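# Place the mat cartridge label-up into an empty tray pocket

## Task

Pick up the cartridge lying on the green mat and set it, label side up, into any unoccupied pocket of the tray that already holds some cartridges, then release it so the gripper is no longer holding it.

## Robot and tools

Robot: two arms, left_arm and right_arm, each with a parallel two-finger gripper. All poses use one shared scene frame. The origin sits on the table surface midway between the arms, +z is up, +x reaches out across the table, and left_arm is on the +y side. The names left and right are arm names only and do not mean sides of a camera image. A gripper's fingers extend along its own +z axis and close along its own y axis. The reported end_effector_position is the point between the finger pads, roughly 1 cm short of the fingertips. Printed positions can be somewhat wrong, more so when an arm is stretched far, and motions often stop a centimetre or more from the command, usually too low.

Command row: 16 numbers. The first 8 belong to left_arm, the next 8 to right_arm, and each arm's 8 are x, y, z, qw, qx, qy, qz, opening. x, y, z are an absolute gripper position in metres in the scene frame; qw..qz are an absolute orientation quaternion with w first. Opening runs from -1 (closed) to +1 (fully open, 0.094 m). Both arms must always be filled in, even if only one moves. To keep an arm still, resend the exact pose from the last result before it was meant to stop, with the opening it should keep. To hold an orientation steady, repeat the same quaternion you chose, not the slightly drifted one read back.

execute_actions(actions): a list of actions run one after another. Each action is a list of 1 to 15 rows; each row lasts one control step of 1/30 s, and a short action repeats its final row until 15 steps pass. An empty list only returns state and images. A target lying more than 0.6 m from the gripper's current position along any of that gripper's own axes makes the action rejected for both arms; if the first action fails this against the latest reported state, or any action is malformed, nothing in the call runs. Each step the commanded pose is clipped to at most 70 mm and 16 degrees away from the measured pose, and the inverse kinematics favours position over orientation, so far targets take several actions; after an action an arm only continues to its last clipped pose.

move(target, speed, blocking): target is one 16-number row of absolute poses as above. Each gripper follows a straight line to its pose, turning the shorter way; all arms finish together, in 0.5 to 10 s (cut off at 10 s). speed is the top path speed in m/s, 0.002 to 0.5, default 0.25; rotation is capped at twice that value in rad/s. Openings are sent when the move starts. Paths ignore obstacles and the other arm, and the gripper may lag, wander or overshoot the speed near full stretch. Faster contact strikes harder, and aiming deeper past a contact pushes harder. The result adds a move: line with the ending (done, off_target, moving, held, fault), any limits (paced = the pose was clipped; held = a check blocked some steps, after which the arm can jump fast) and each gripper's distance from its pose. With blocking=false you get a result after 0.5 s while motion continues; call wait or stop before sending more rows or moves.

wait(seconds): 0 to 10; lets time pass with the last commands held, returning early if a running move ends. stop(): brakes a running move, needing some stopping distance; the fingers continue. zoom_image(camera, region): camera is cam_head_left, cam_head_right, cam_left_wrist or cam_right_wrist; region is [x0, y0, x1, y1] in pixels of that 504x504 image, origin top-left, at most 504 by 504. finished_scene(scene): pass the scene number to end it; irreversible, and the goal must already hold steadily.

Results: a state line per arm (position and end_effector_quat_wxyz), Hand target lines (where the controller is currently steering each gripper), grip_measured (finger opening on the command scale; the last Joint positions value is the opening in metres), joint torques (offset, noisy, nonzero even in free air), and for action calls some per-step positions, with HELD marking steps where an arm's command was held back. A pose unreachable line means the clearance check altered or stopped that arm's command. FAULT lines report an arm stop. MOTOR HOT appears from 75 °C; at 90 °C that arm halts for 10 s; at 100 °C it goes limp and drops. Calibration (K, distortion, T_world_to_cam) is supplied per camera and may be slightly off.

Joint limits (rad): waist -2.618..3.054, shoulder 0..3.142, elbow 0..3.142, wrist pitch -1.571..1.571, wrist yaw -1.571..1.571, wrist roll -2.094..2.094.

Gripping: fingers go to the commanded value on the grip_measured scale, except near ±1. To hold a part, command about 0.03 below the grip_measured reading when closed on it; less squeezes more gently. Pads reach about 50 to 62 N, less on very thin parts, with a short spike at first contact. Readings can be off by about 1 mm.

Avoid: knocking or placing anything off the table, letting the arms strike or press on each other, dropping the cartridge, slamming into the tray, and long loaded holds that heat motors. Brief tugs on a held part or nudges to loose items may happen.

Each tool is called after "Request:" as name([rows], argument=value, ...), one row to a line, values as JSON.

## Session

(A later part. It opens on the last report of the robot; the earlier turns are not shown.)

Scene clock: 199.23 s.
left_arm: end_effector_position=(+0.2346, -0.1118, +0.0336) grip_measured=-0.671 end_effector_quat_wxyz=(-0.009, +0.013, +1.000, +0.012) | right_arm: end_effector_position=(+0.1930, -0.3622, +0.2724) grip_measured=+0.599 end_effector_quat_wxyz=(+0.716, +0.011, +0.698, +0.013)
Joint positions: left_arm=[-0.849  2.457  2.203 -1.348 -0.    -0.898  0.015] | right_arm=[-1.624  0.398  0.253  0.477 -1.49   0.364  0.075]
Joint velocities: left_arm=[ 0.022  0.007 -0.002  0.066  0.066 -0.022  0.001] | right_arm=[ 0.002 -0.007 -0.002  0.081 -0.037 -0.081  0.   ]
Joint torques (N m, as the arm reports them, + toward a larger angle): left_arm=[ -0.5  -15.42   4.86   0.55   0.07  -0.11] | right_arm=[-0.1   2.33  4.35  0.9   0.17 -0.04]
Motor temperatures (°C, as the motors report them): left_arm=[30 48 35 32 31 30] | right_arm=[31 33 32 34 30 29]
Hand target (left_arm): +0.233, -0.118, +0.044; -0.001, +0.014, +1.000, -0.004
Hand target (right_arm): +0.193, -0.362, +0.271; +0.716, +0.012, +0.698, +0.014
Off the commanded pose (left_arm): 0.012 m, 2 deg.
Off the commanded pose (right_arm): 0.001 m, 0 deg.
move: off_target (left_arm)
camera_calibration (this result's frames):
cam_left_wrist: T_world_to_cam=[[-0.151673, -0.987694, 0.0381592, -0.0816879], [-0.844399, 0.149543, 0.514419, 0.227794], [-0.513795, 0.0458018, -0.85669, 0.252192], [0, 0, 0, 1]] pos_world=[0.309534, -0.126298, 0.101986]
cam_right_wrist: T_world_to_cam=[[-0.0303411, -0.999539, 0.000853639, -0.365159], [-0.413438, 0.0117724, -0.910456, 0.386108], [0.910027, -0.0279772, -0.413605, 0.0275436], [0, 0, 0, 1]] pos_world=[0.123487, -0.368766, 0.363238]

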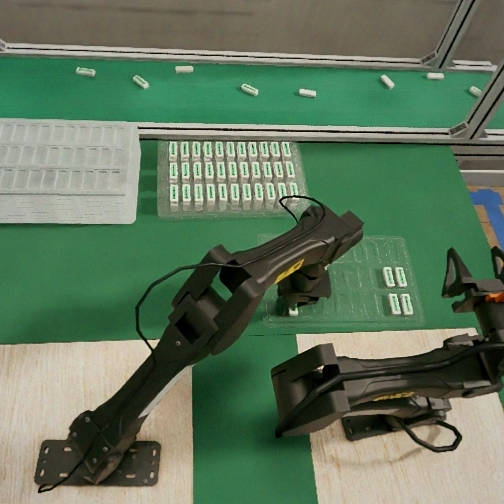

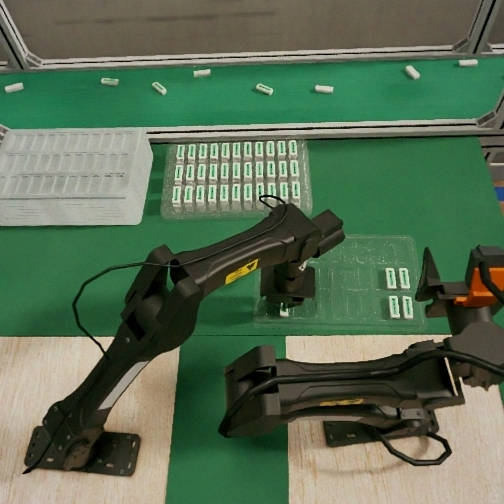

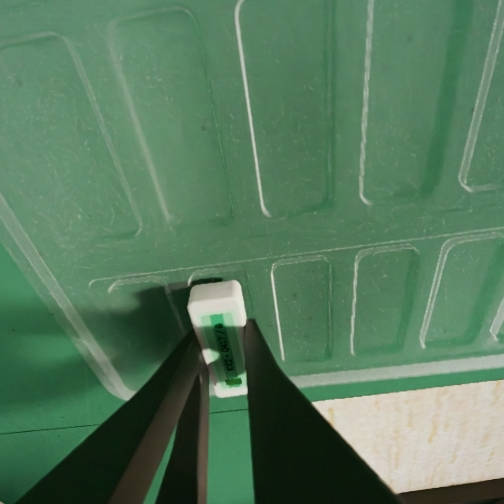

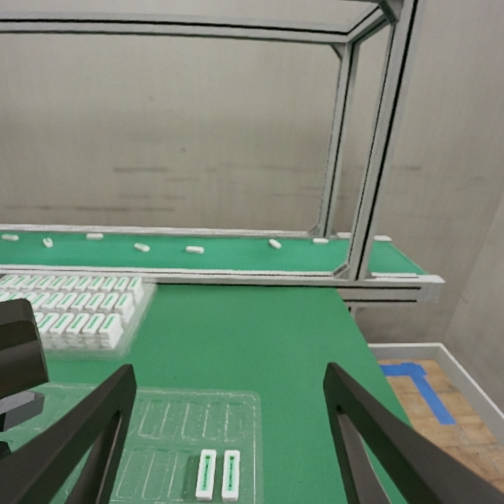

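Request:
execute_actions([
  [[0.2338, -0.1185, 0.044, 0.0012, 0.014, 1, -0.0056, -0.705, 0.193, -0.3625, 0.2714, 0.716, 0.012, 0.698, 0.014, 0.6],[0.2344, -0.1193, 0.044, 0.0025, 0.014, 1, -0.0072, -0.705, 0.193, -0.3625, 0.2714, 0.716, 0.012, 0.698, 0.014, 0.6],[0.235, -0.1201, 0.044, 0.0037, 0.014, 1, -0.0087, -0.705, 0.193, -0.3625, 0.2714, 0.716, 0.012, 0.698, 0.014, 0.6]],
])

Request:
zoom_image(camera="cam_left_wrist", region=[130, 220, 330, 380])

Scene clock: 208.07 s.
left_arm: end_effector_position=(+0.2364, -0.1143, +0.0336) grip_measured=-0.671 end_effector_quat_wxyz=(-0.006, +0.013, +1.000, +0.007) | right_arm: end_effector_position=(+0.1930, -0.3622, +0.2724) grip_measured=+0.599 end_effector_quat_wxyz=(+0.716, +0.011, +0.698, +0.013)
Joint positions: left_arm=[-0.849  2.457  2.203 -1.335  0.    -0.899  0.015] | right_arm=[-1.624  0.398  0.253  0.477 -1.49   0.364  0.075]
Joint velocities: left_arm=[-0.012 -0.002 -0.002 -0.037 -0.022 -0.007 -0.001] | right_arm=[-0.012  0.002 -0.002 -0.007  0.022 -0.007  0.   ]
Joint torques (N m, as the arm reports them, + toward a larger angle): left_arm=[ -0.57 -15.62   4.48   0.59   0.07  -0.09] | right_arm=[-0.08  2.33  4.28  0.88  0.17 -0.02]
Motor temperatures (°C, as the motors report them): left_arm=[30 51 35 31 31 30] | right_arm=[31 33 32 34 30 29]
Hand target (left_arm): +0.235, -0.120, +0.044; +0.003, +0.014, +1.000, -0.009
Hand target (right_arm): +0.193, -0.362, +0.271; +0.716, +0.012, +0.698, +0.014
Off the commanded pose (left_arm): 0.012 m, 2 deg.
Off the commanded pose (right_arm): 0.001 m, 0 deg.
Step readings (end_effector_position):
0: left_arm (+0.2350, -0.1124, +0.0336) | right_arm (+0.1930, -0.3622, +0.2724)
1: left_arm (+0.2350, -0.1124, +0.0336) | right_arm (+0.1930, -0.3622, +0.2724)
2: left_arm (+0.2352, -0.1126, +0.0336) | right_arm (+0.1930, -0.3622, +0.2724)
4: left_arm (+0.2357, -0.1134, +0.0336) | right_arm (+0.1930, -0.3622, +0.2724)
8: left_arm (+0.2364, -0.1143, +0.0336) | right_arm (+0.1930, -0.3622, +0.2724)
15: end_effector_position above
camera_calibration (this result's frames):
cam_left_wrist: T_world_to_cam=[[-0.151211, -0.987387, 0.046927, -0.0842165], [-0.848124, 0.153976, 0.506928, 0.231338], [-0.50776, 0.0368531, -0.86071, 0.250835], [0, 0, 0, 1]] pos_world=[0.310833, -0.128019, 0.102576]
cam_right_wrist: T_world_to_cam=[[-0.0303411, -0.999539, 0.000853639, -0.365159], [-0.413438, 0.0117724, -0.910456, 0.386108], [0.910027, -0.0279772, -0.413605, 0.0275436], [0, 0, 0, 1]] pos_world=[0.123487, -0.368766, 0.363238]

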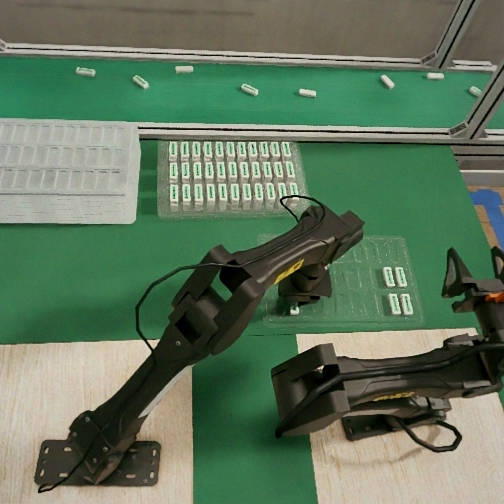

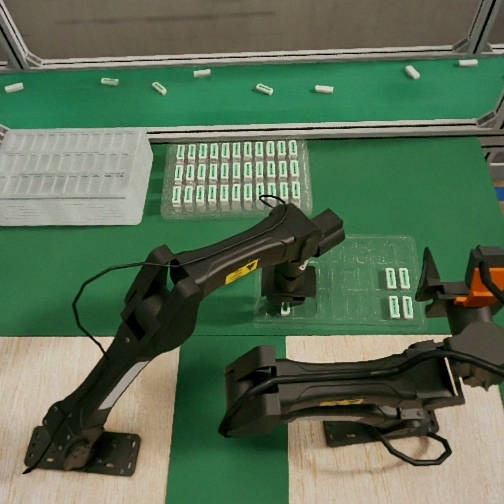

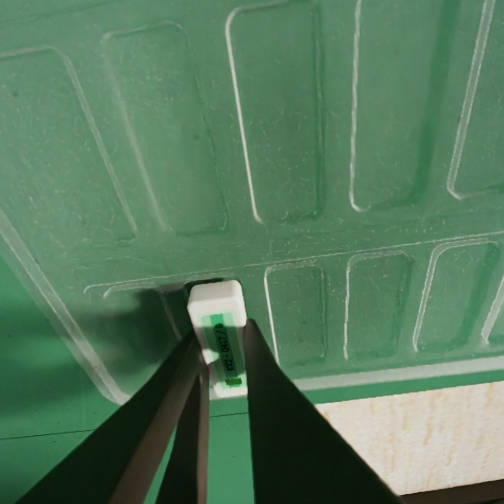

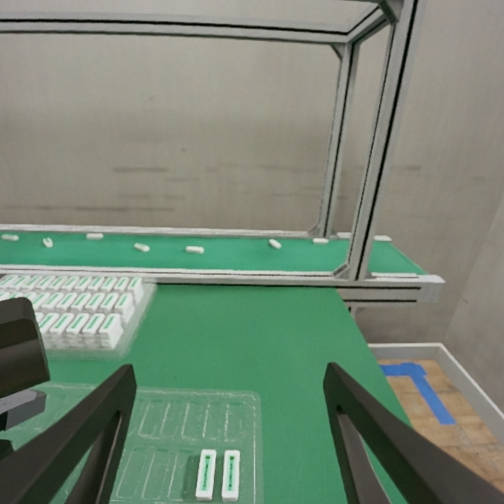

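Region (130, 220, 330, 380) of cam_left_wrist's 504x504 image, scaled by 2.520, with more detail than that image has; it fills the top 403 rows of this view, and the rest is white.

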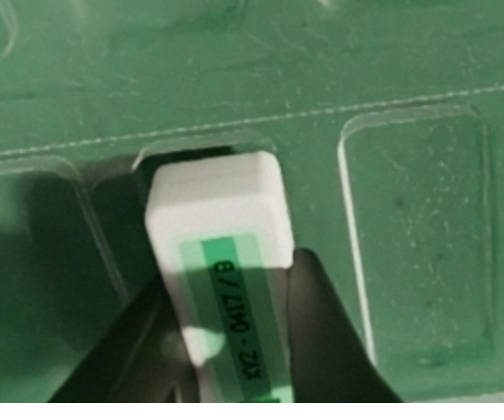

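Request:
execute_actions(actions=[])

Scene clock: 213.37 s.
left_arm: end_effector_position=(+0.2364, -0.1143, +0.0336) grip_measured=-0.671 end_effector_quat_wxyz=(-0.006, +0.013, +1.000, +0.007) | right_arm: end_effector_position=(+0.1930, -0.3622, +0.2724) grip_measured=+0.599 end_effector_quat_wxyz=(+0.716, +0.011, +0.698, +0.013)
Joint positions: left_arm=[-0.849  2.457  2.203 -1.335  0.    -0.899  0.015] | right_arm=[-1.624  0.398  0.253  0.477 -1.49   0.364  0.075]
Joint velocities: left_arm=[-0.012 -0.007 -0.007 -0.037  0.022  0.022 -0.001] | right_arm=[-0.007 -0.007  0.012 -0.022  0.037  0.007  0.   ]
Joint torques (N m, as the arm reports them, + toward a larger angle): left_arm=[ -0.57 -15.61   4.49   0.58   0.06  -0.09] | right_arm=[-0.01  2.29  4.27  0.91  0.17 -0.04]
Motor temperatures (°C, as the motors report them): left_arm=[30 52 35 31 31 30] | right_arm=[31 33 32 34 30 29]
Hand target (left_arm): +0.235, -0.120, +0.044; +0.003, +0.014, +1.000, -0.009
Hand target (right_arm): +0.193, -0.362, +0.271; +0.716, +0.012, +0.698, +0.014
Off the commanded pose (left_arm): 0.012 m, 2 deg.
Off the commanded pose (right_arm): 0.001 m, 0 deg.
camera_calibration (this result's frames):
cam_left_wrist: T_world_to_cam=[[-0.151211, -0.987387, 0.046927, -0.0842165], [-0.848124, 0.153976, 0.506928, 0.231338], [-0.50776, 0.0368531, -0.86071, 0.250835], [0, 0, 0, 1]] pos_world=[0.310833, -0.128019, 0.102576]
cam_right_wrist: T_world_to_cam=[[-0.0303411, -0.999539, 0.000853639, -0.365159], [-0.413438, 0.0117724, -0.910456, 0.386108], [0.910027, -0.0279772, -0.413605, 0.0275436], [0, 0, 0, 1]] pos_world=[0.123487, -0.368766, 0.363238]

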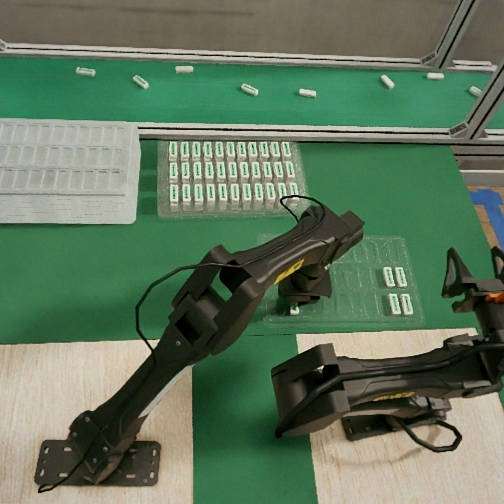

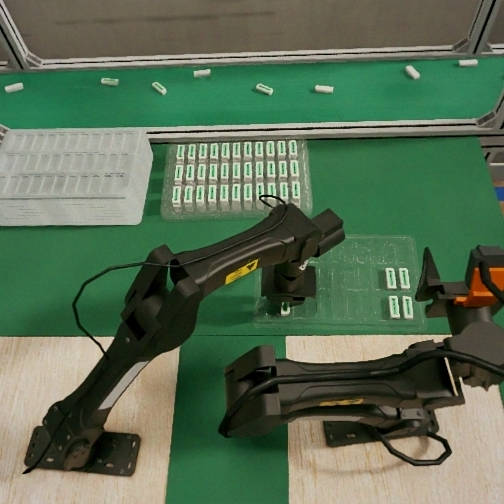

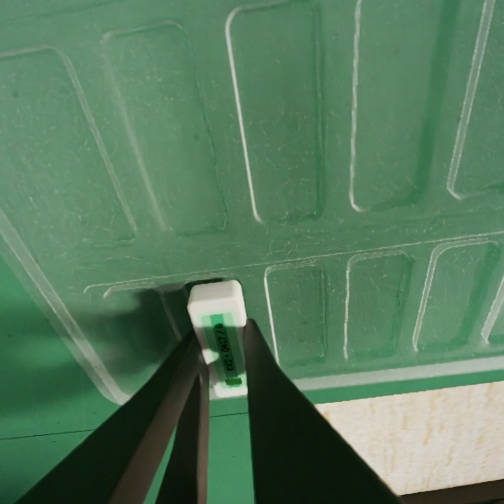

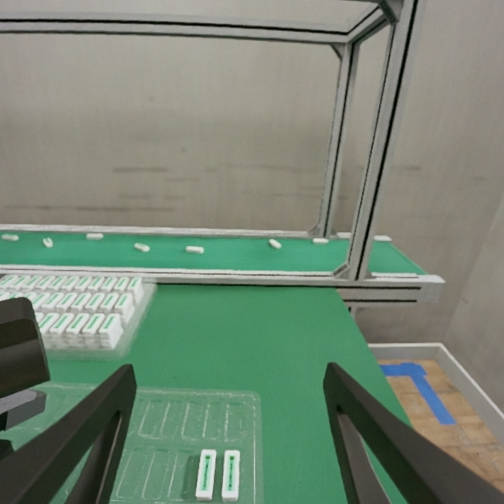

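Request:
execute_actions([
  [[0.235,-0.1199,0.0435,0.0037,0.014,1,-0.0087,-0.705,0.193,-0.3625,0.2714,0.716,0.012,0.698,0.014,0.6],[0.235,-0.1197,0.043,0.0037,0.014,1,-0.0087,-0.705,0.193,-0.3625,0.2714,0.716,0.012,0.698,0.014,0.6],[0.235,-0.1195,0.0425,0.0037,0.014,1,-0.0087,-0.705,0.193,-0.3625,0.2714,0.716,0.012,0.698,0.014,0.6],[0.235,-0.1193,0.042,0.0037,0.014,1,-0.0087,-0.705,0.193,-0.3625,0.2714,0.716,0.012,0.698,0.014,0.6],[0.235,-0.1191,0.0415,0.0037,0.014,1,-0.0087,-0.705,0.193,-0.3625,0.2714,0.716,0.012,0.698,0.014,0.6],[0.235,-0.119,0.041,0.0037,0.014,1,-0.0087,-0.705,0.193,-0.3625,0.2714,0.716,0.012,0.698,0.014,0.6]],
])

Scene clock: 215.73 s.
left_arm: end_effector_position=(+0.2360, -0.1138, +0.0320) grip_measured=-0.671 end_effector_quat_wxyz=(-0.005, +0.013, +1.000, +0.006) | right_arm: end_effector_position=(+0.1930, -0.3622, +0.2724) grip_measured=+0.599 end_effector_quat_wxyz=(+0.716, +0.011, +0.698, +0.013)
Joint positions: left_arm=[-0.849  2.45   2.184 -1.321  0.    -0.899  0.015] | right_arm=[-1.624  0.398  0.253  0.477 -1.49   0.364  0.075]
Joint velocities: left_arm=[ 0.027 -0.007 -0.012  0.037  0.022 -0.022  0.   ] | right_arm=[-0.002 -0.007  0.012 -0.022 -0.037  0.007 -0.001]
Joint torques (N m, as the arm reports them, + toward a larger angle): left_arm=[ -0.46 -15.38   4.4    0.61   0.06  -0.08] | right_arm=[-0.03  2.35  4.4   0.88  0.17 -0.06]
Motor temperatures (°C, as the motors report them): left_arm=[30 53 35 31 31 30] | right_arm=[31 33 32 34 30 29]
Hand target (left_arm): +0.235, -0.119, +0.041; +0.003, +0.014, +1.000, -0.009
Hand target (right_arm): +0.193, -0.362, +0.271; +0.716, +0.012, +0.698, +0.014
Off the commanded pose (left_arm): 0.010 m, 2 deg.
Off the commanded pose (right_arm): 0.001 m, 0 deg.
Step readings (end_effector_position):
0: left_arm (+0.2364, -0.1143, +0.0336) | right_arm (+0.1930, -0.3622, +0.2724)
1: left_arm (+0.2364, -0.1143, +0.0336) | right_arm (+0.1930, -0.3622, +0.2724)
2: left_arm (+0.2363, -0.1142, +0.0332) | right_arm (+0.1930, -0.3622, +0.2724)
4: left_arm (+0.2360, -0.1137, +0.0320) | right_arm (+0.1930, -0.3622, +0.2724)
8: left_arm (+0.2358, -0.1135, +0.0319) | right_arm (+0.1930, -0.3622, +0.2724)
15: end_effector_position above
camera_calibration (this result's frames):
cam_left_wrist: T_world_to_cam=[[-0.151288, -0.987285, 0.048788, -0.0837497], [-0.848939, 0.155055, 0.505234, 0.232089], [-0.506375, 0.0350177, -0.861602, 0.248818], [0, 0, 0, 1]] pos_world=[0.310354, -0.127384, 0.101209]
cam_right_wrist: T_world_to_cam=[[-0.0303411, -0.999539, 0.000853639, -0.365159], [-0.413438, 0.0117724, -0.910456, 0.386108], [0.910027, -0.0279772, -0.413605, 0.0275436], [0, 0, 0, 1]] pos_world=[0.123487, -0.368766, 0.363238]

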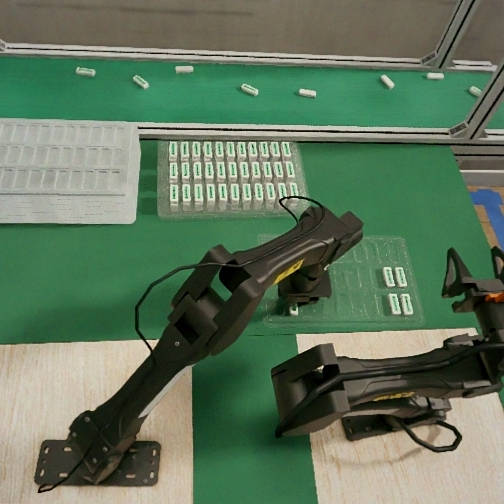

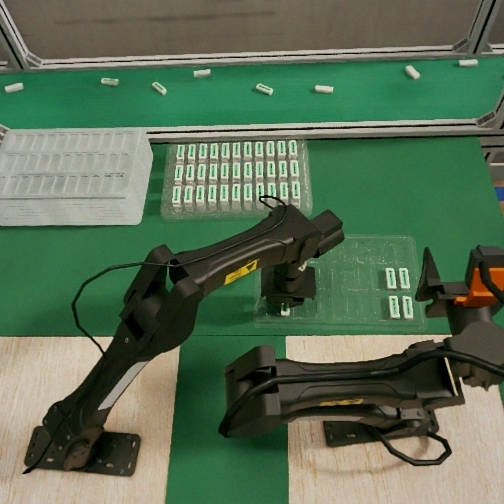

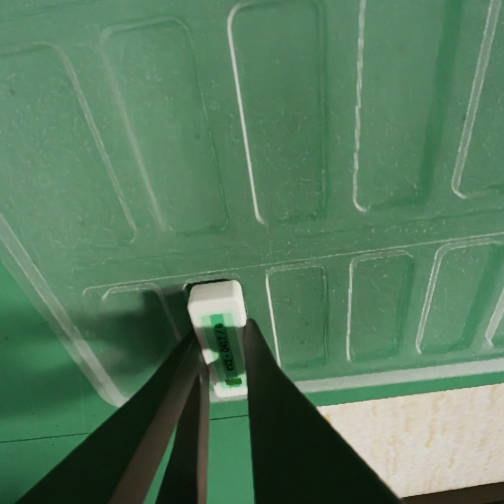

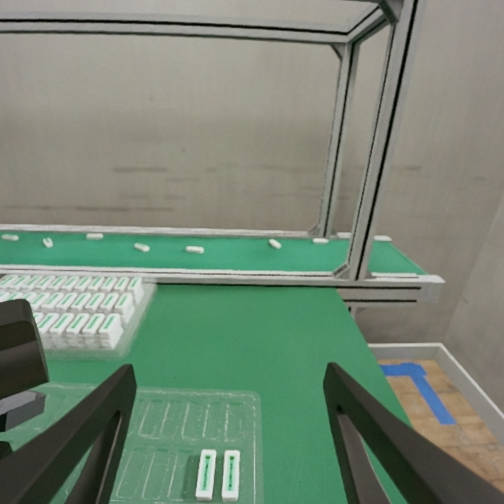

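Request:
zoom_image(camera="cam_left_wrist", region=[130, 250, 330, 420])

Region (130, 250, 330, 420) of cam_left_wrist's 504x504 image, scaled by 2.520, with more detail than that image has; it fills the top 428 rows of this view, and the rest is white.

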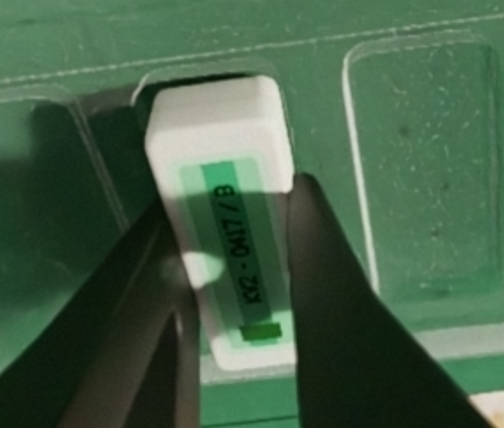

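Request:
execute_actions([
  [[0.235,-0.1189,0.0405,0.0037,0.014,1,-0.0087,-0.705,0.193,-0.3625,0.2714,0.716,0.012,0.698,0.014,0.6],[0.235,-0.1188,0.040,0.0037,0.014,1,-0.0087,-0.705,0.193,-0.3625,0.2714,0.716,0.012,0.698,0.014,0.6],[0.235,-0.1187,0.0395,0.0037,0.014,1,-0.0087,-0.705,0.193,-0.3625,0.2714,0.716,0.012,0.698,0.014,0.6],[0.235,-0.1186,0.039,0.0037,0.014,1,-0.0087,-0.705,0.193,-0.3625,0.2714,0.716,0.012,0.698,0.014,0.6],[0.235,-0.1185,0.0385,0.0037,0.014,1,-0.0087,-0.705,0.193,-0.3625,0.2714,0.716,0.012,0.698,0.014,0.6],[0.235,-0.1184,0.038,0.0037,0.014,1,-0.0087,-0.705,0.193,-0.3625,0.2714,0.716,0.012,0.698,0.014,0.6]],
])

Request:
zoom_image(camera="cam_left_wrist", region=[130, 250, 330, 420])

Scene clock: 218.80 s.
left_arm: end_effector_position=(+0.2360, -0.1137, +0.0316) grip_measured=-0.671 end_effector_quat_wxyz=(-0.004, +0.013, +1.000, +0.004) | right_arm: end_effector_position=(+0.1930, -0.3622, +0.2724) grip_measured=+0.599 end_effector_quat_wxyz=(+0.716, +0.011, +0.698, +0.013)
Joint positions: left_arm=[-0.849  2.443  2.17  -1.309  0.    -0.899  0.015] | right_arm=[-1.624  0.398  0.253  0.477 -1.49   0.364  0.075]
Joint velocities: left_arm=[ 0.012 -0.012 -0.017  0.022 -0.022  0.051 -0.001] | right_arm=[ 0.022 -0.007  0.007  0.081  0.022 -0.022 -0.   ]
Joint torques (N m, as the arm reports them, + toward a larger angle): left_arm=[ -0.4  -14.92   4.29   0.62   0.06  -0.07] | right_arm=[-0.16  2.34  4.31  0.89  0.17 -0.05]
Motor temperatures (°C, as the motors report them): left_arm=[30 53 35 31 31 30] | right_arm=[31 33 32 34 30 29]
Hand target (left_arm): +0.235, -0.118, +0.038; +0.003, +0.014, +1.000, -0.008
Hand target (right_arm): +0.193, -0.362, +0.271; +0.716, +0.012, +0.698, +0.014
Off the commanded pose (left_arm): 0.008 m, 2 deg.
Off the commanded pose (right_arm): 0.001 m, 0 deg.
Step readings (end_effector_position):
0: left_arm (+0.2360, -0.1138, +0.0320) | right_arm (+0.1930, -0.3622, +0.2724)
1: left_arm (+0.2360, -0.1138, +0.0320) | right_arm (+0.1930, -0.3622, +0.2724)
2: left_arm (+0.2360, -0.1138, +0.0320) | right_arm (+0.1930, -0.3622, +0.2724)
4: left_arm (+0.2359, -0.1136, +0.0316) | right_arm (+0.1930, -0.3622, +0.2724)
8: left_arm (+0.2359, -0.1136, +0.0315) | right_arm (+0.1930, -0.3622, +0.2724)
15: end_effector_position above
camera_calibration (this result's frames):
cam_left_wrist: T_world_to_cam=[[-0.151427, -0.987101, 0.0519776, -0.0837213], [-0.850328, 0.156896, 0.502321, 0.232898], [-0.503996, 0.0318669, -0.863118, 0.247532], [0, 0, 0, 1]] pos_world=[0.310117, -0.12707, 0.101011]
cam_right_wrist: T_world_to_cam=[[-0.0303411, -0.999539, 0.000853639, -0.365159], [-0.413438, 0.0117724, -0.910456, 0.386108], [0.910027, -0.0279772, -0.413605, 0.0275436], [0, 0, 0, 1]] pos_world=[0.123487, -0.368766, 0.363238]

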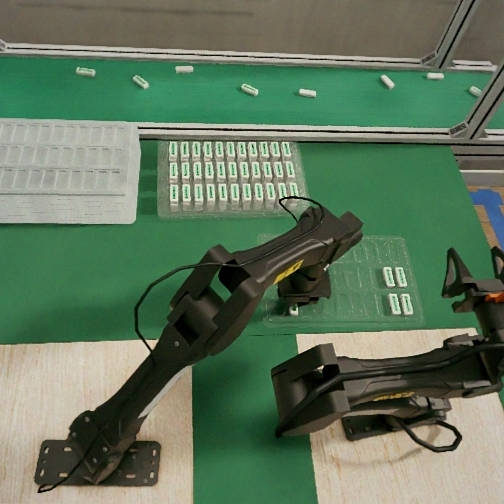

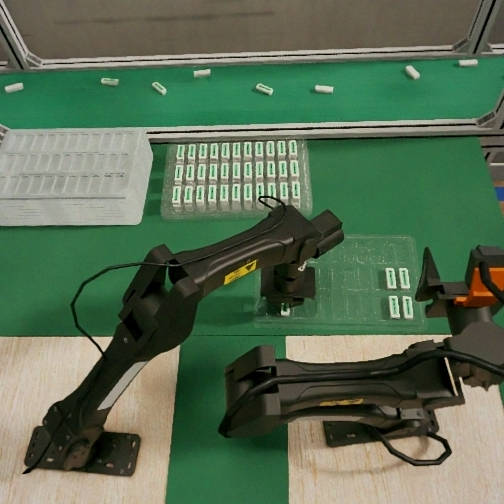

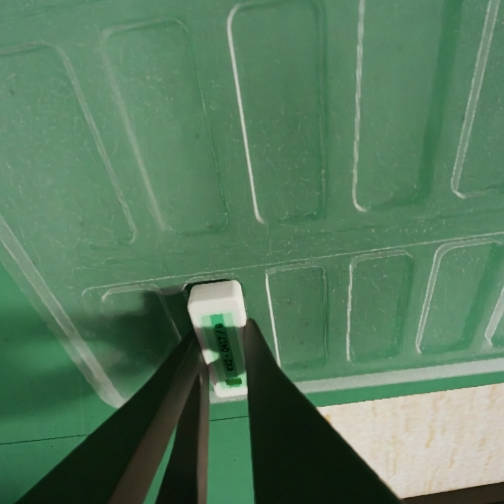

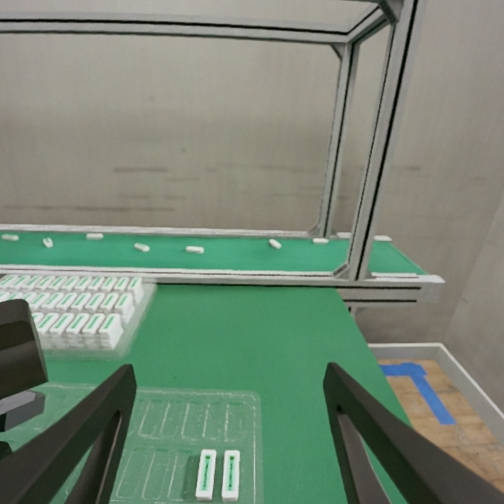

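Region (130, 250, 330, 420) of cam_left_wrist's 504x504 image, scaled by 2.520, with more detail than that image has; it fills the top 428 rows of this view, and the rest is white.

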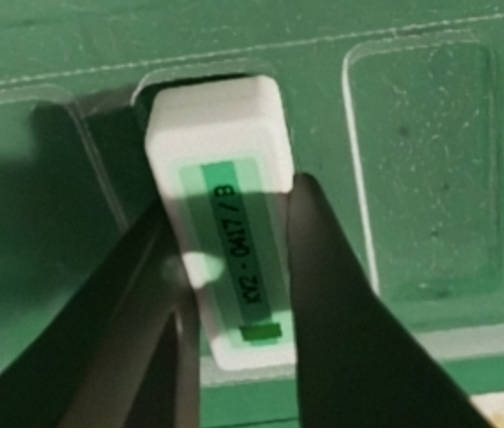

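Request:
execute_actions([
  [[0.235,-0.1183,0.0375,0.0037,0.014,1,-0.0087,-0.705,0.193,-0.3625,0.2714,0.716,0.012,0.698,0.014,0.6],[0.235,-0.1182,0.037,0.0037,0.014,1,-0.0087,-0.705,0.193,-0.3625,0.2714,0.716,0.012,0.698,0.014,0.6],[0.235,-0.1181,0.0365,0.0037,0.014,1,-0.0087,-0.705,0.193,-0.3625,0.2714,0.716,0.012,0.698,0.014,0.6],[0.235,-0.118,0.036,0.0037,0.014,1,-0.0087,-0.705,0.193,-0.3625,0.2714,0.716,0.012,0.698,0.014,0.6],[0.235,-0.1179,0.0355,0.0037,0.014,1,-0.0087,-0.705,0.193,-0.3625,0.2714,0.716,0.012,0.698,0.014,0.6],[0.235,-0.1178,0.035,0.0037,0.014,1,-0.0087,-0.705,0.193,-0.3625,0.2714,0.716,0.012,0.698,0.014,0.6]],
])

Request:
zoom_image(camera="cam_left_wrist", region=[130, 250, 330, 420])

Scene clock: 221.83 s.
left_arm: end_effector_position=(+0.2359, -0.1136, +0.0314) grip_measured=-0.671 end_effector_quat_wxyz=(-0.002, +0.013, +1.000, +0.003) | right_arm: end_effector_position=(+0.1930, -0.3622, +0.2724) grip_measured=+0.599 end_effector_quat_wxyz=(+0.716, +0.011, +0.698, +0.013)
Joint positions: left_arm=[-0.849  2.436  2.157 -1.298  0.    -0.899  0.015] | right_arm=[-1.624  0.398  0.253  0.477 -1.49   0.364  0.075]
Joint velocities: left_arm=[-0.017 -0.022  0.002  0.037  0.037  0.066  0.001] | right_arm=[-0.002 -0.017  0.017 -0.022 -0.066  0.007  0.   ]
Joint torques (N m, as the arm reports them, + toward a larger angle): left_arm=[ -0.34 -14.55   4.09   0.65   0.06  -0.06] | right_arm=[-0.05  2.36  4.38  0.89  0.18 -0.02]
Motor temperatures (°C, as the motors report them): left_arm=[30 53 34 31 31 30] | right_arm=[31 33 32 34 30 29]
Hand target (left_arm): +0.235, -0.118, +0.035; +0.003, +0.014, +1.000, -0.008
Hand target (right_arm): +0.193, -0.362, +0.271; +0.716, +0.012, +0.698, +0.014
Off the commanded pose (left_arm): 0.006 m, 1 deg.
Off the commanded pose (right_arm): 0.001 m, 0 deg.
Step readings (end_effector_position):
0: left_arm (+0.2360, -0.1137, +0.0316) | right_arm (+0.1930, -0.3622, +0.2724)
1: left_arm (+0.2360, -0.1137, +0.0316) | right_arm (+0.1930, -0.3622, +0.2724)
2: left_arm (+0.2360, -0.1137, +0.0316) | right_arm (+0.1930, -0.3622, +0.2724)
4: left_arm (+0.2360, -0.1138, +0.0316) | right_arm (+0.1930, -0.3622, +0.2724)
8: left_arm (+0.2359, -0.1136, +0.0314) | right_arm (+0.1930, -0.3622, +0.2724)
15: end_effector_position above
camera_calibration (this result's frames):
cam_left_wrist: T_world_to_cam=[[-0.151575, -0.986905, 0.055166, -0.0836945], [-0.851709, 0.158726, 0.499397, 0.233551], [-0.501614, 0.0287105, -0.864615, 0.246486], [0, 0, 0, 1]] pos_world=[0.309872, -0.126746, 0.101098]
cam_right_wrist: T_world_to_cam=[[-0.0303411, -0.999539, 0.000853639, -0.365159], [-0.413438, 0.0117724, -0.910456, 0.386108], [0.910027, -0.0279772, -0.413605, 0.0275436], [0, 0, 0, 1]] pos_world=[0.123487, -0.368766, 0.363238]

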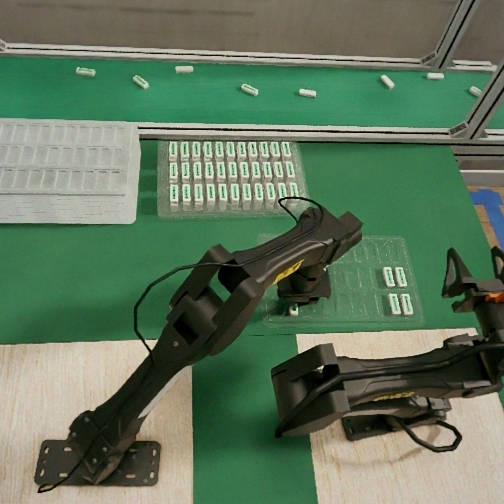

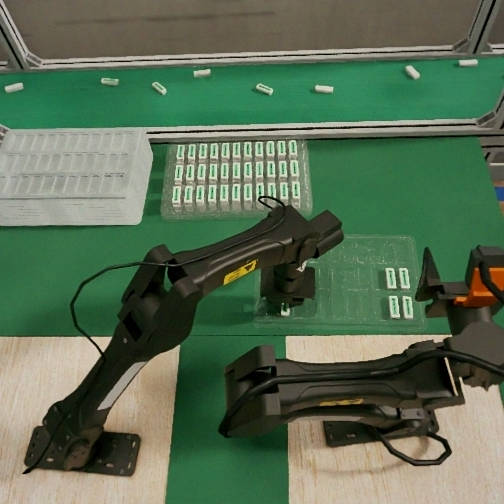

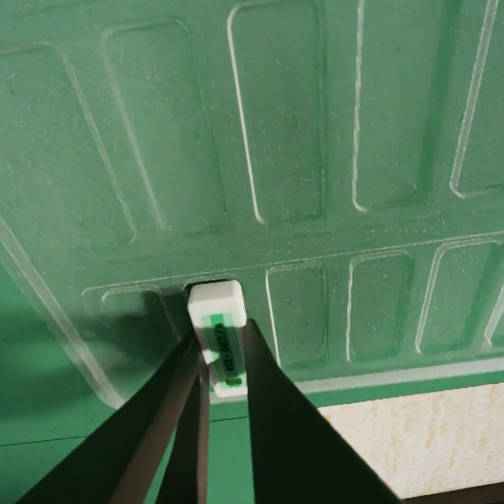

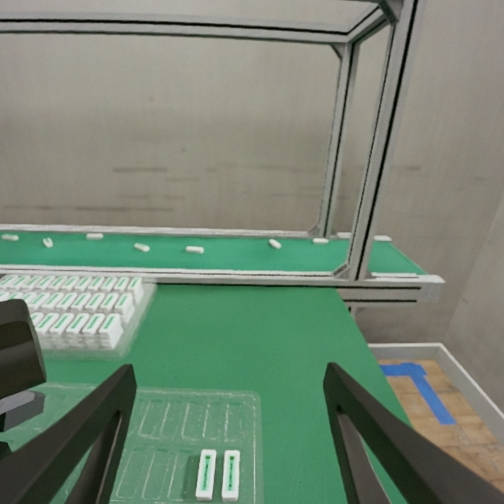

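Region (130, 250, 330, 420) of cam_left_wrist's 504x504 image, scaled by 2.520, with more detail than that image has; it fills the top 428 rows of this view, and the rest is white.

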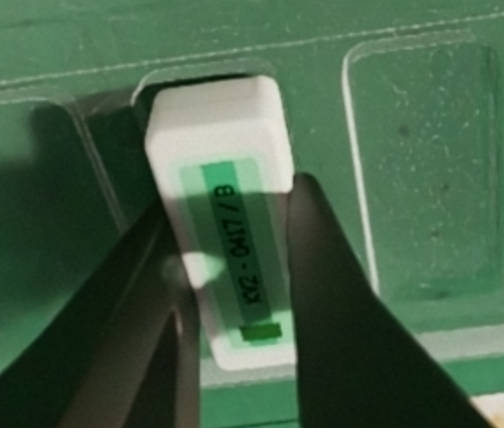

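Request:
zoom_image(camera="cam_head_right", region=[245, 270, 325, 340])

Request:
zoom_image(camera="cam_head_left", region=[255, 270, 335, 340])

Region (245, 270, 325, 340) of cam_head_right's 504x504 image, scaled by 6.300, with more detail than that image has; it fills the top 441 rows of this view, and the rest is white.

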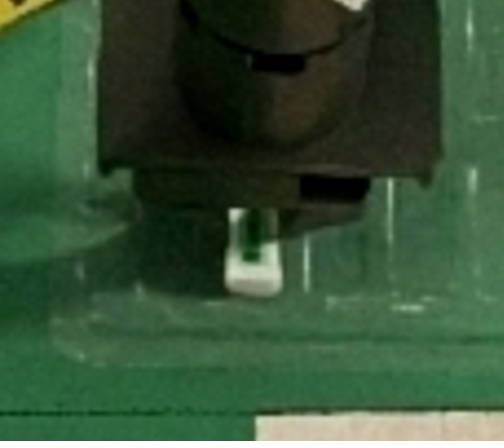

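Region (255, 270, 335, 340) of cam_head_left's 504x504 image, scaled by 6.300, with more detail than that image has; it fills the top 441 rows of this view, and the rest is white.

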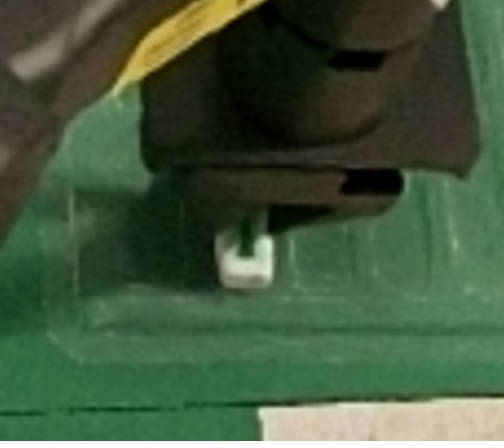

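Request:
zoom_image(camera="cam_head_right", region=[355, 270, 435, 340])

Region (355, 270, 435, 340) of cam_head_right's 504x504 image, scaled by 6.300, with more detail than that image has; it fills the top 441 rows of this view, and the rest is white.

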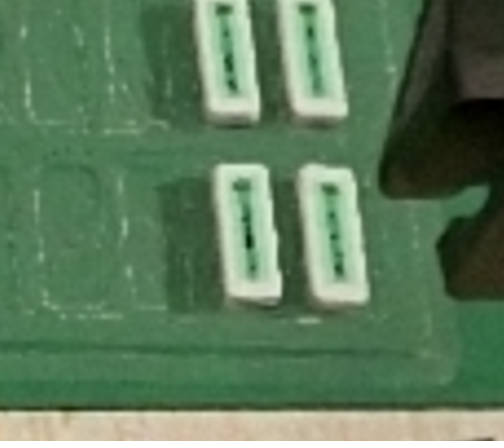

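Request:
zoom_image(camera="cam_left_wrist", region=[170, 255, 340, 330])

Request:
zoom_image(camera="cam_left_wrist", region=[190, 330, 360, 420])

Region (170, 255, 340, 330) of cam_left_wrist's 504x504 image, scaled by 2.965, with more detail than that image has; it fills the top 222 rows of this view, and the rest is white.

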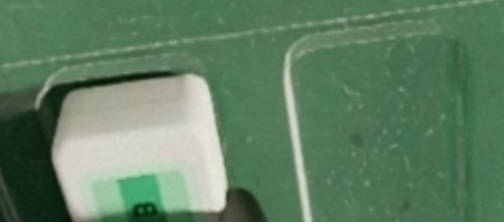

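Region (190, 330, 360, 420) of cam_left_wrist's 504x504 image, scaled by 2.965, with more detail than that image has; it fills the top 267 rows of this view, and the rest is white.

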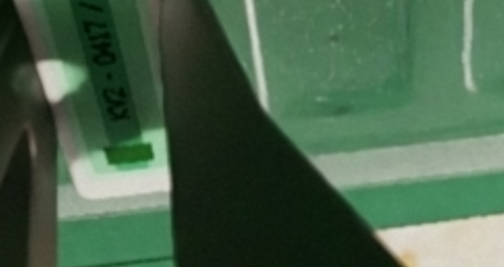

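Request:
execute_actions([
  [[0.235,-0.1178,0.036,0.0037,0.014,1,-0.0087,-0.69,0.193,-0.3625,0.2714,0.716,0.012,0.698,0.014,0.6],[0.235,-0.1178,0.037,0.0037,0.014,1,-0.0087,-0.68,0.193,-0.3625,0.2714,0.716,0.012,0.698,0.014,0.6],[0.235,-0.1178,0.038,0.0037,0.014,1,-0.0087,-0.67,0.193,-0.3625,0.2714,0.716,0.012,0.698,0.014,0.6],[0.235,-0.1178,0.038,0.0037,0.014,1,-0.0087,-0.66,0.193,-0.3625,0.2714,0.716,0.012,0.698,0.014,0.6],[0.235,-0.1178,0.038,0.0037,0.014,1,-0.0087,-0.65,0.193,-0.3625,0.2714,0.716,0.012,0.698,0.014,0.6],[0.235,-0.1178,0.038,0.0037,0.014,1,-0.0087,-0.64,0.193,-0.3625,0.2714,0.716,0.012,0.698,0.014,0.6],[0.235,-0.1178,0.038,0.0037,0.014,1,-0.0087,-0.62,0.193,-0.3625,0.2714,0.716,0.012,0.698,0.014,0.6],[0.235,-0.1178,0.038,0.0037,0.014,1,-0.0087,-0.6,0.193,-0.3625,0.2714,0.716,0.012,0.698,0.014,0.6],[0.235,-0.1178,0.038,0.0037,0.014,1,-0.0087,-0.57,0.193,-0.3625,0.2714,0.716,0.012,0.698,0.014,0.6],[0.235,-0.1178,0.038,0.0037,0.014,1,-0.0087,-0.54,0.193,-0.3625,0.2714,0.716,0.012,0.698,0.014,0.6],[0.235,-0.1178,0.038,0.0037,0.014,1,-0.0087,-0.5,0.193,-0.3625,0.2714,0.716,0.012,0.698,0.014,0.6]],
])

Request:
zoom_image(camera="cam_left_wrist", region=[130, 250, 330, 420])

Scene clock: 248.80 s.
left_arm: end_effector_position=(+0.2360, -0.1136, +0.0318) grip_measured=-0.502 end_effector_quat_wxyz=(-0.002, +0.013, +1.000, +0.003) | right_arm: end_effector_position=(+0.1930, -0.3622, +0.2724) grip_measured=+0.599 end_effector_quat_wxyz=(+0.716, +0.011, +0.698, +0.013)
Joint positions: left_arm=[-0.849  2.436  2.157 -1.299 -0.    -0.899  0.023] | right_arm=[-1.624  0.398  0.253  0.477 -1.49   0.364  0.075]
Joint velocities: left_arm=[ 0.007 -0.002 -0.012  0.037  0.007  0.007 -0.001] | right_arm=[-0.017  0.017  0.007  0.037  0.007  0.022 -0.001]
Joint torques (N m, as the arm reports them, + toward a larger angle): left_arm=[ -0.39 -14.59   4.97   0.56   0.04  -0.06] | right_arm=[-0.08  2.45  4.35  0.9   0.17 -0.06]
Motor temperatures (°C, as the motors report them): left_arm=[30 55 34 31 31 30] | right_arm=[31 33 32 34 30 29]
Hand target (left_arm): +0.235, -0.118, +0.038; +0.003, +0.014, +1.000, -0.009
Hand target (right_arm): +0.193, -0.362, +0.271; +0.716, +0.012, +0.698, +0.014
Off the commanded pose (left_arm): 0.008 m, 1 deg.
Off the commanded pose (right_arm): 0.001 m, 0 deg.
Step readings (end_effector_position):
0: left_arm (+0.2359, -0.1136, +0.0314) | right_arm (+0.1930, -0.3622, +0.2724)
1: left_arm (+0.2359, -0.1136, +0.0314) | right_arm (+0.1930, -0.3622, +0.2724)
2: left_arm (+0.2359, -0.1136, +0.0314) | right_arm (+0.1930, -0.3622, +0.2724)
4: left_arm (+0.2359, -0.1136, +0.0314) | right_arm (+0.1930, -0.3622, +0.2724)
8: left_arm (+0.2359, -0.1136, +0.0314) | right_arm (+0.1930, -0.3622, +0.2724)
15: end_effector_position above
camera_calibration (this result's frames):
cam_left_wrist: T_world_to_cam=[[-0.151607, -0.986901, 0.0551587, -0.0836369], [-0.851975, 0.158765, 0.49893, 0.233482], [-0.501152, 0.0286472, -0.864885, 0.246694], [0, 0, 0, 1]] pos_world=[0.309872, -0.126677, 0.101484]
cam_right_wrist: T_world_to_cam=[[-0.0303411, -0.999539, 0.000853639, -0.365159], [-0.413438, 0.0117724, -0.910456, 0.386108], [0.910027, -0.0279772, -0.413605, 0.0275436], [0, 0, 0, 1]] pos_world=[0.123487, -0.368766, 0.363238]

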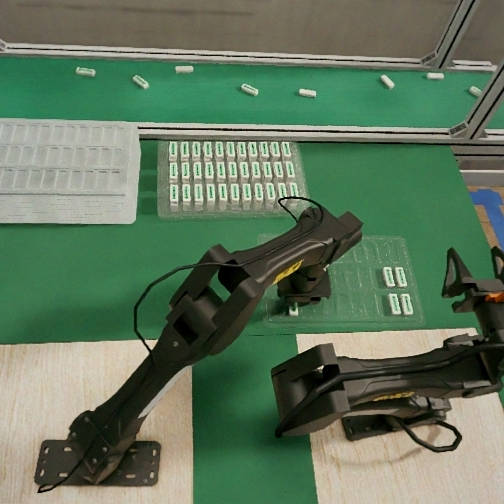

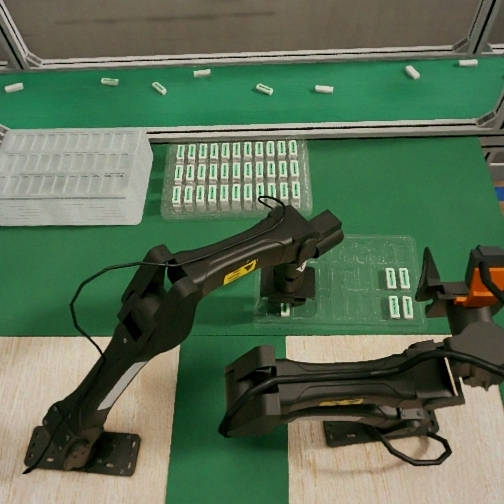

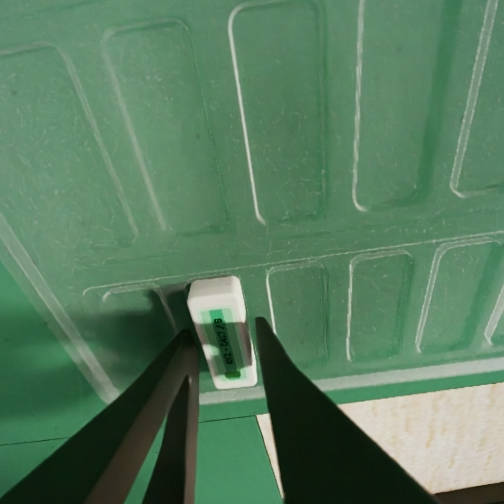

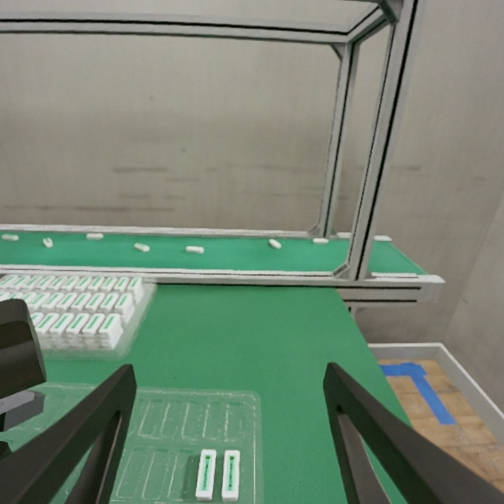

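Region (130, 250, 330, 420) of cam_left_wrist's 504x504 image, scaled by 2.520, with more detail than that image has; it fills the top 428 rows of this view, and the rest is white.

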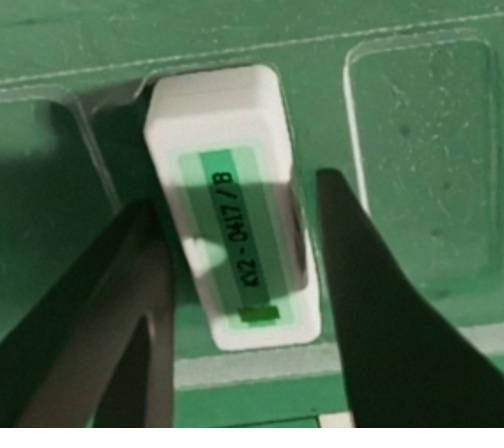

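Request:
move(target=[0.235,-0.105,0.11,0.0037,0.014,1,-0.0087,-0.5,0.193,-0.3625,0.2714,0.716,0.012,0.698,0.014,0.6], speed=0.12)

Scene clock: 251.33 s.
left_arm: end_effector_position=(+0.2287, -0.1040, +0.0932) grip_measured=-0.502 end_effector_quat_wxyz=(-0.004, +0.017, +1.000, +0.005) | right_arm: end_effector_position=(+0.1930, -0.3622, +0.2724) grip_measured=+0.599 end_effector_quat_wxyz=(+0.716, +0.011, +0.698, +0.013)
Joint positions: left_arm=[-0.849  2.399  2.336 -1.521 -0.    -0.89   0.023] | right_arm=[-1.624  0.398  0.253  0.477 -1.49   0.364  0.075]
Joint velocities: left_arm=[-0.007  0.002 -0.012 -0.037  0.007 -0.051  0.   ] | right_arm=[ 0.007 -0.007 -0.017  0.037 -0.022  0.022  0.   ]
Joint torques (N m, as the arm reports them, + toward a larger angle): left_arm=[  0.97 -14.14   9.28   0.29   0.05   0.03] | right_arm=[-0.01  2.28  4.27  0.9   0.15 -0.04]
Motor temperatures (°C, as the motors report them): left_arm=[30 55 35 31 31 30] | right_arm=[31 33 32 34 30 29]
Hand target (left_arm): +0.233, -0.103, +0.110; +0.004, +0.014, +1.000, -0.009
Hand target (right_arm): +0.193, -0.362, +0.271; +0.716, +0.012, +0.698, +0.014
Off the commanded pose (left_arm): 0.018 m, 2 deg.
Off the commanded pose (right_arm): 0.001 m, 0 deg.
move: off_target (left_arm)
camera_calibration (this result's frames):
cam_left_wrist: T_world_to_cam=[[-0.160403, -0.985774, 0.0501995, -0.0760557], [-0.848273, 0.163675, 0.50363, 0.194339], [-0.504682, 0.0382007, -0.86246, 0.29752], [0, 0, 0, 1]] pos_world=[0.302806, -0.118148, 0.162542]
cam_right_wrist: T_world_to_cam=[[-0.0303411, -0.999539, 0.000853639, -0.365159], [-0.413438, 0.0117724, -0.910456, 0.386108], [0.910027, -0.0279772, -0.413605, 0.0275436], [0, 0, 0, 1]] pos_world=[0.123487, -0.368766, 0.363238]

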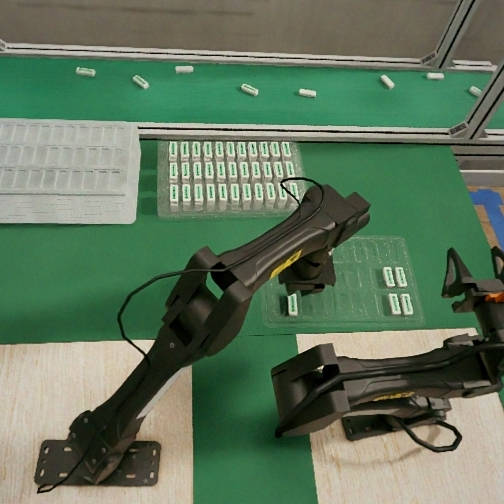

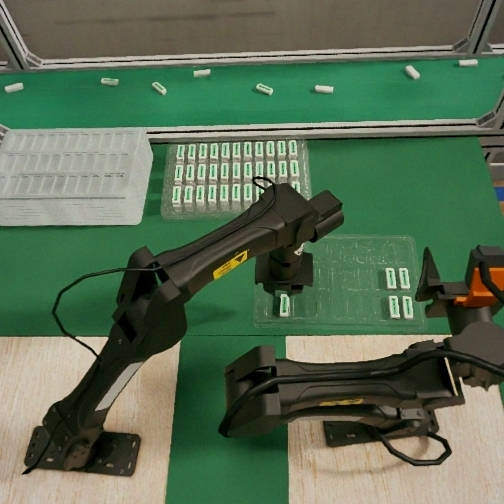

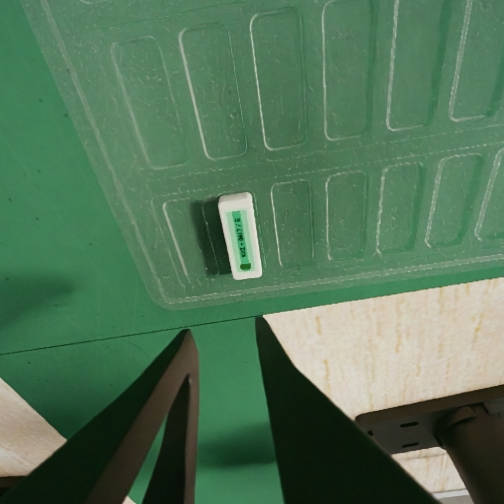

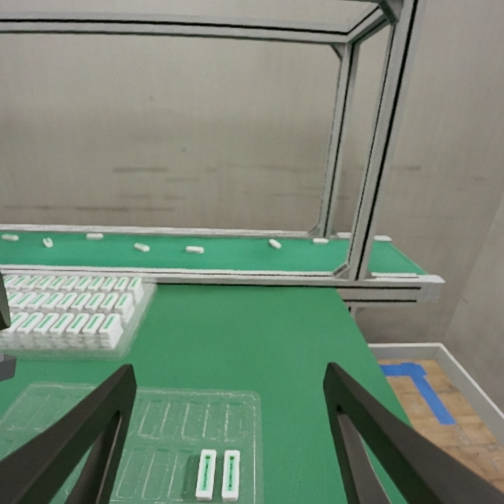

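Request:
zoom_image(camera="cam_left_wrist", region=[150, 160, 330, 310])

Request:
zoom_image(camera="cam_head_right", region=[245, 270, 325, 340])

Region (150, 160, 330, 310) of cam_left_wrist's 504x504 image, scaled by 2.800, with more detail than that image has.

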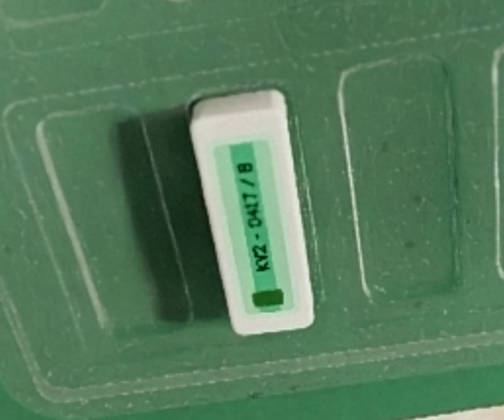

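Region (245, 270, 325, 340) of cam_head_right's 504x504 image, scaled by 6.300, with more detail than that image has; it fills the top 441 rows of this view, and the rest is white.

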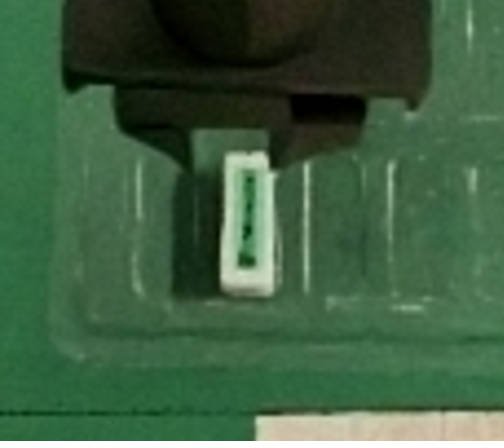

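Request:
finished_scene(scene=1)

The scene is finished: the task was done.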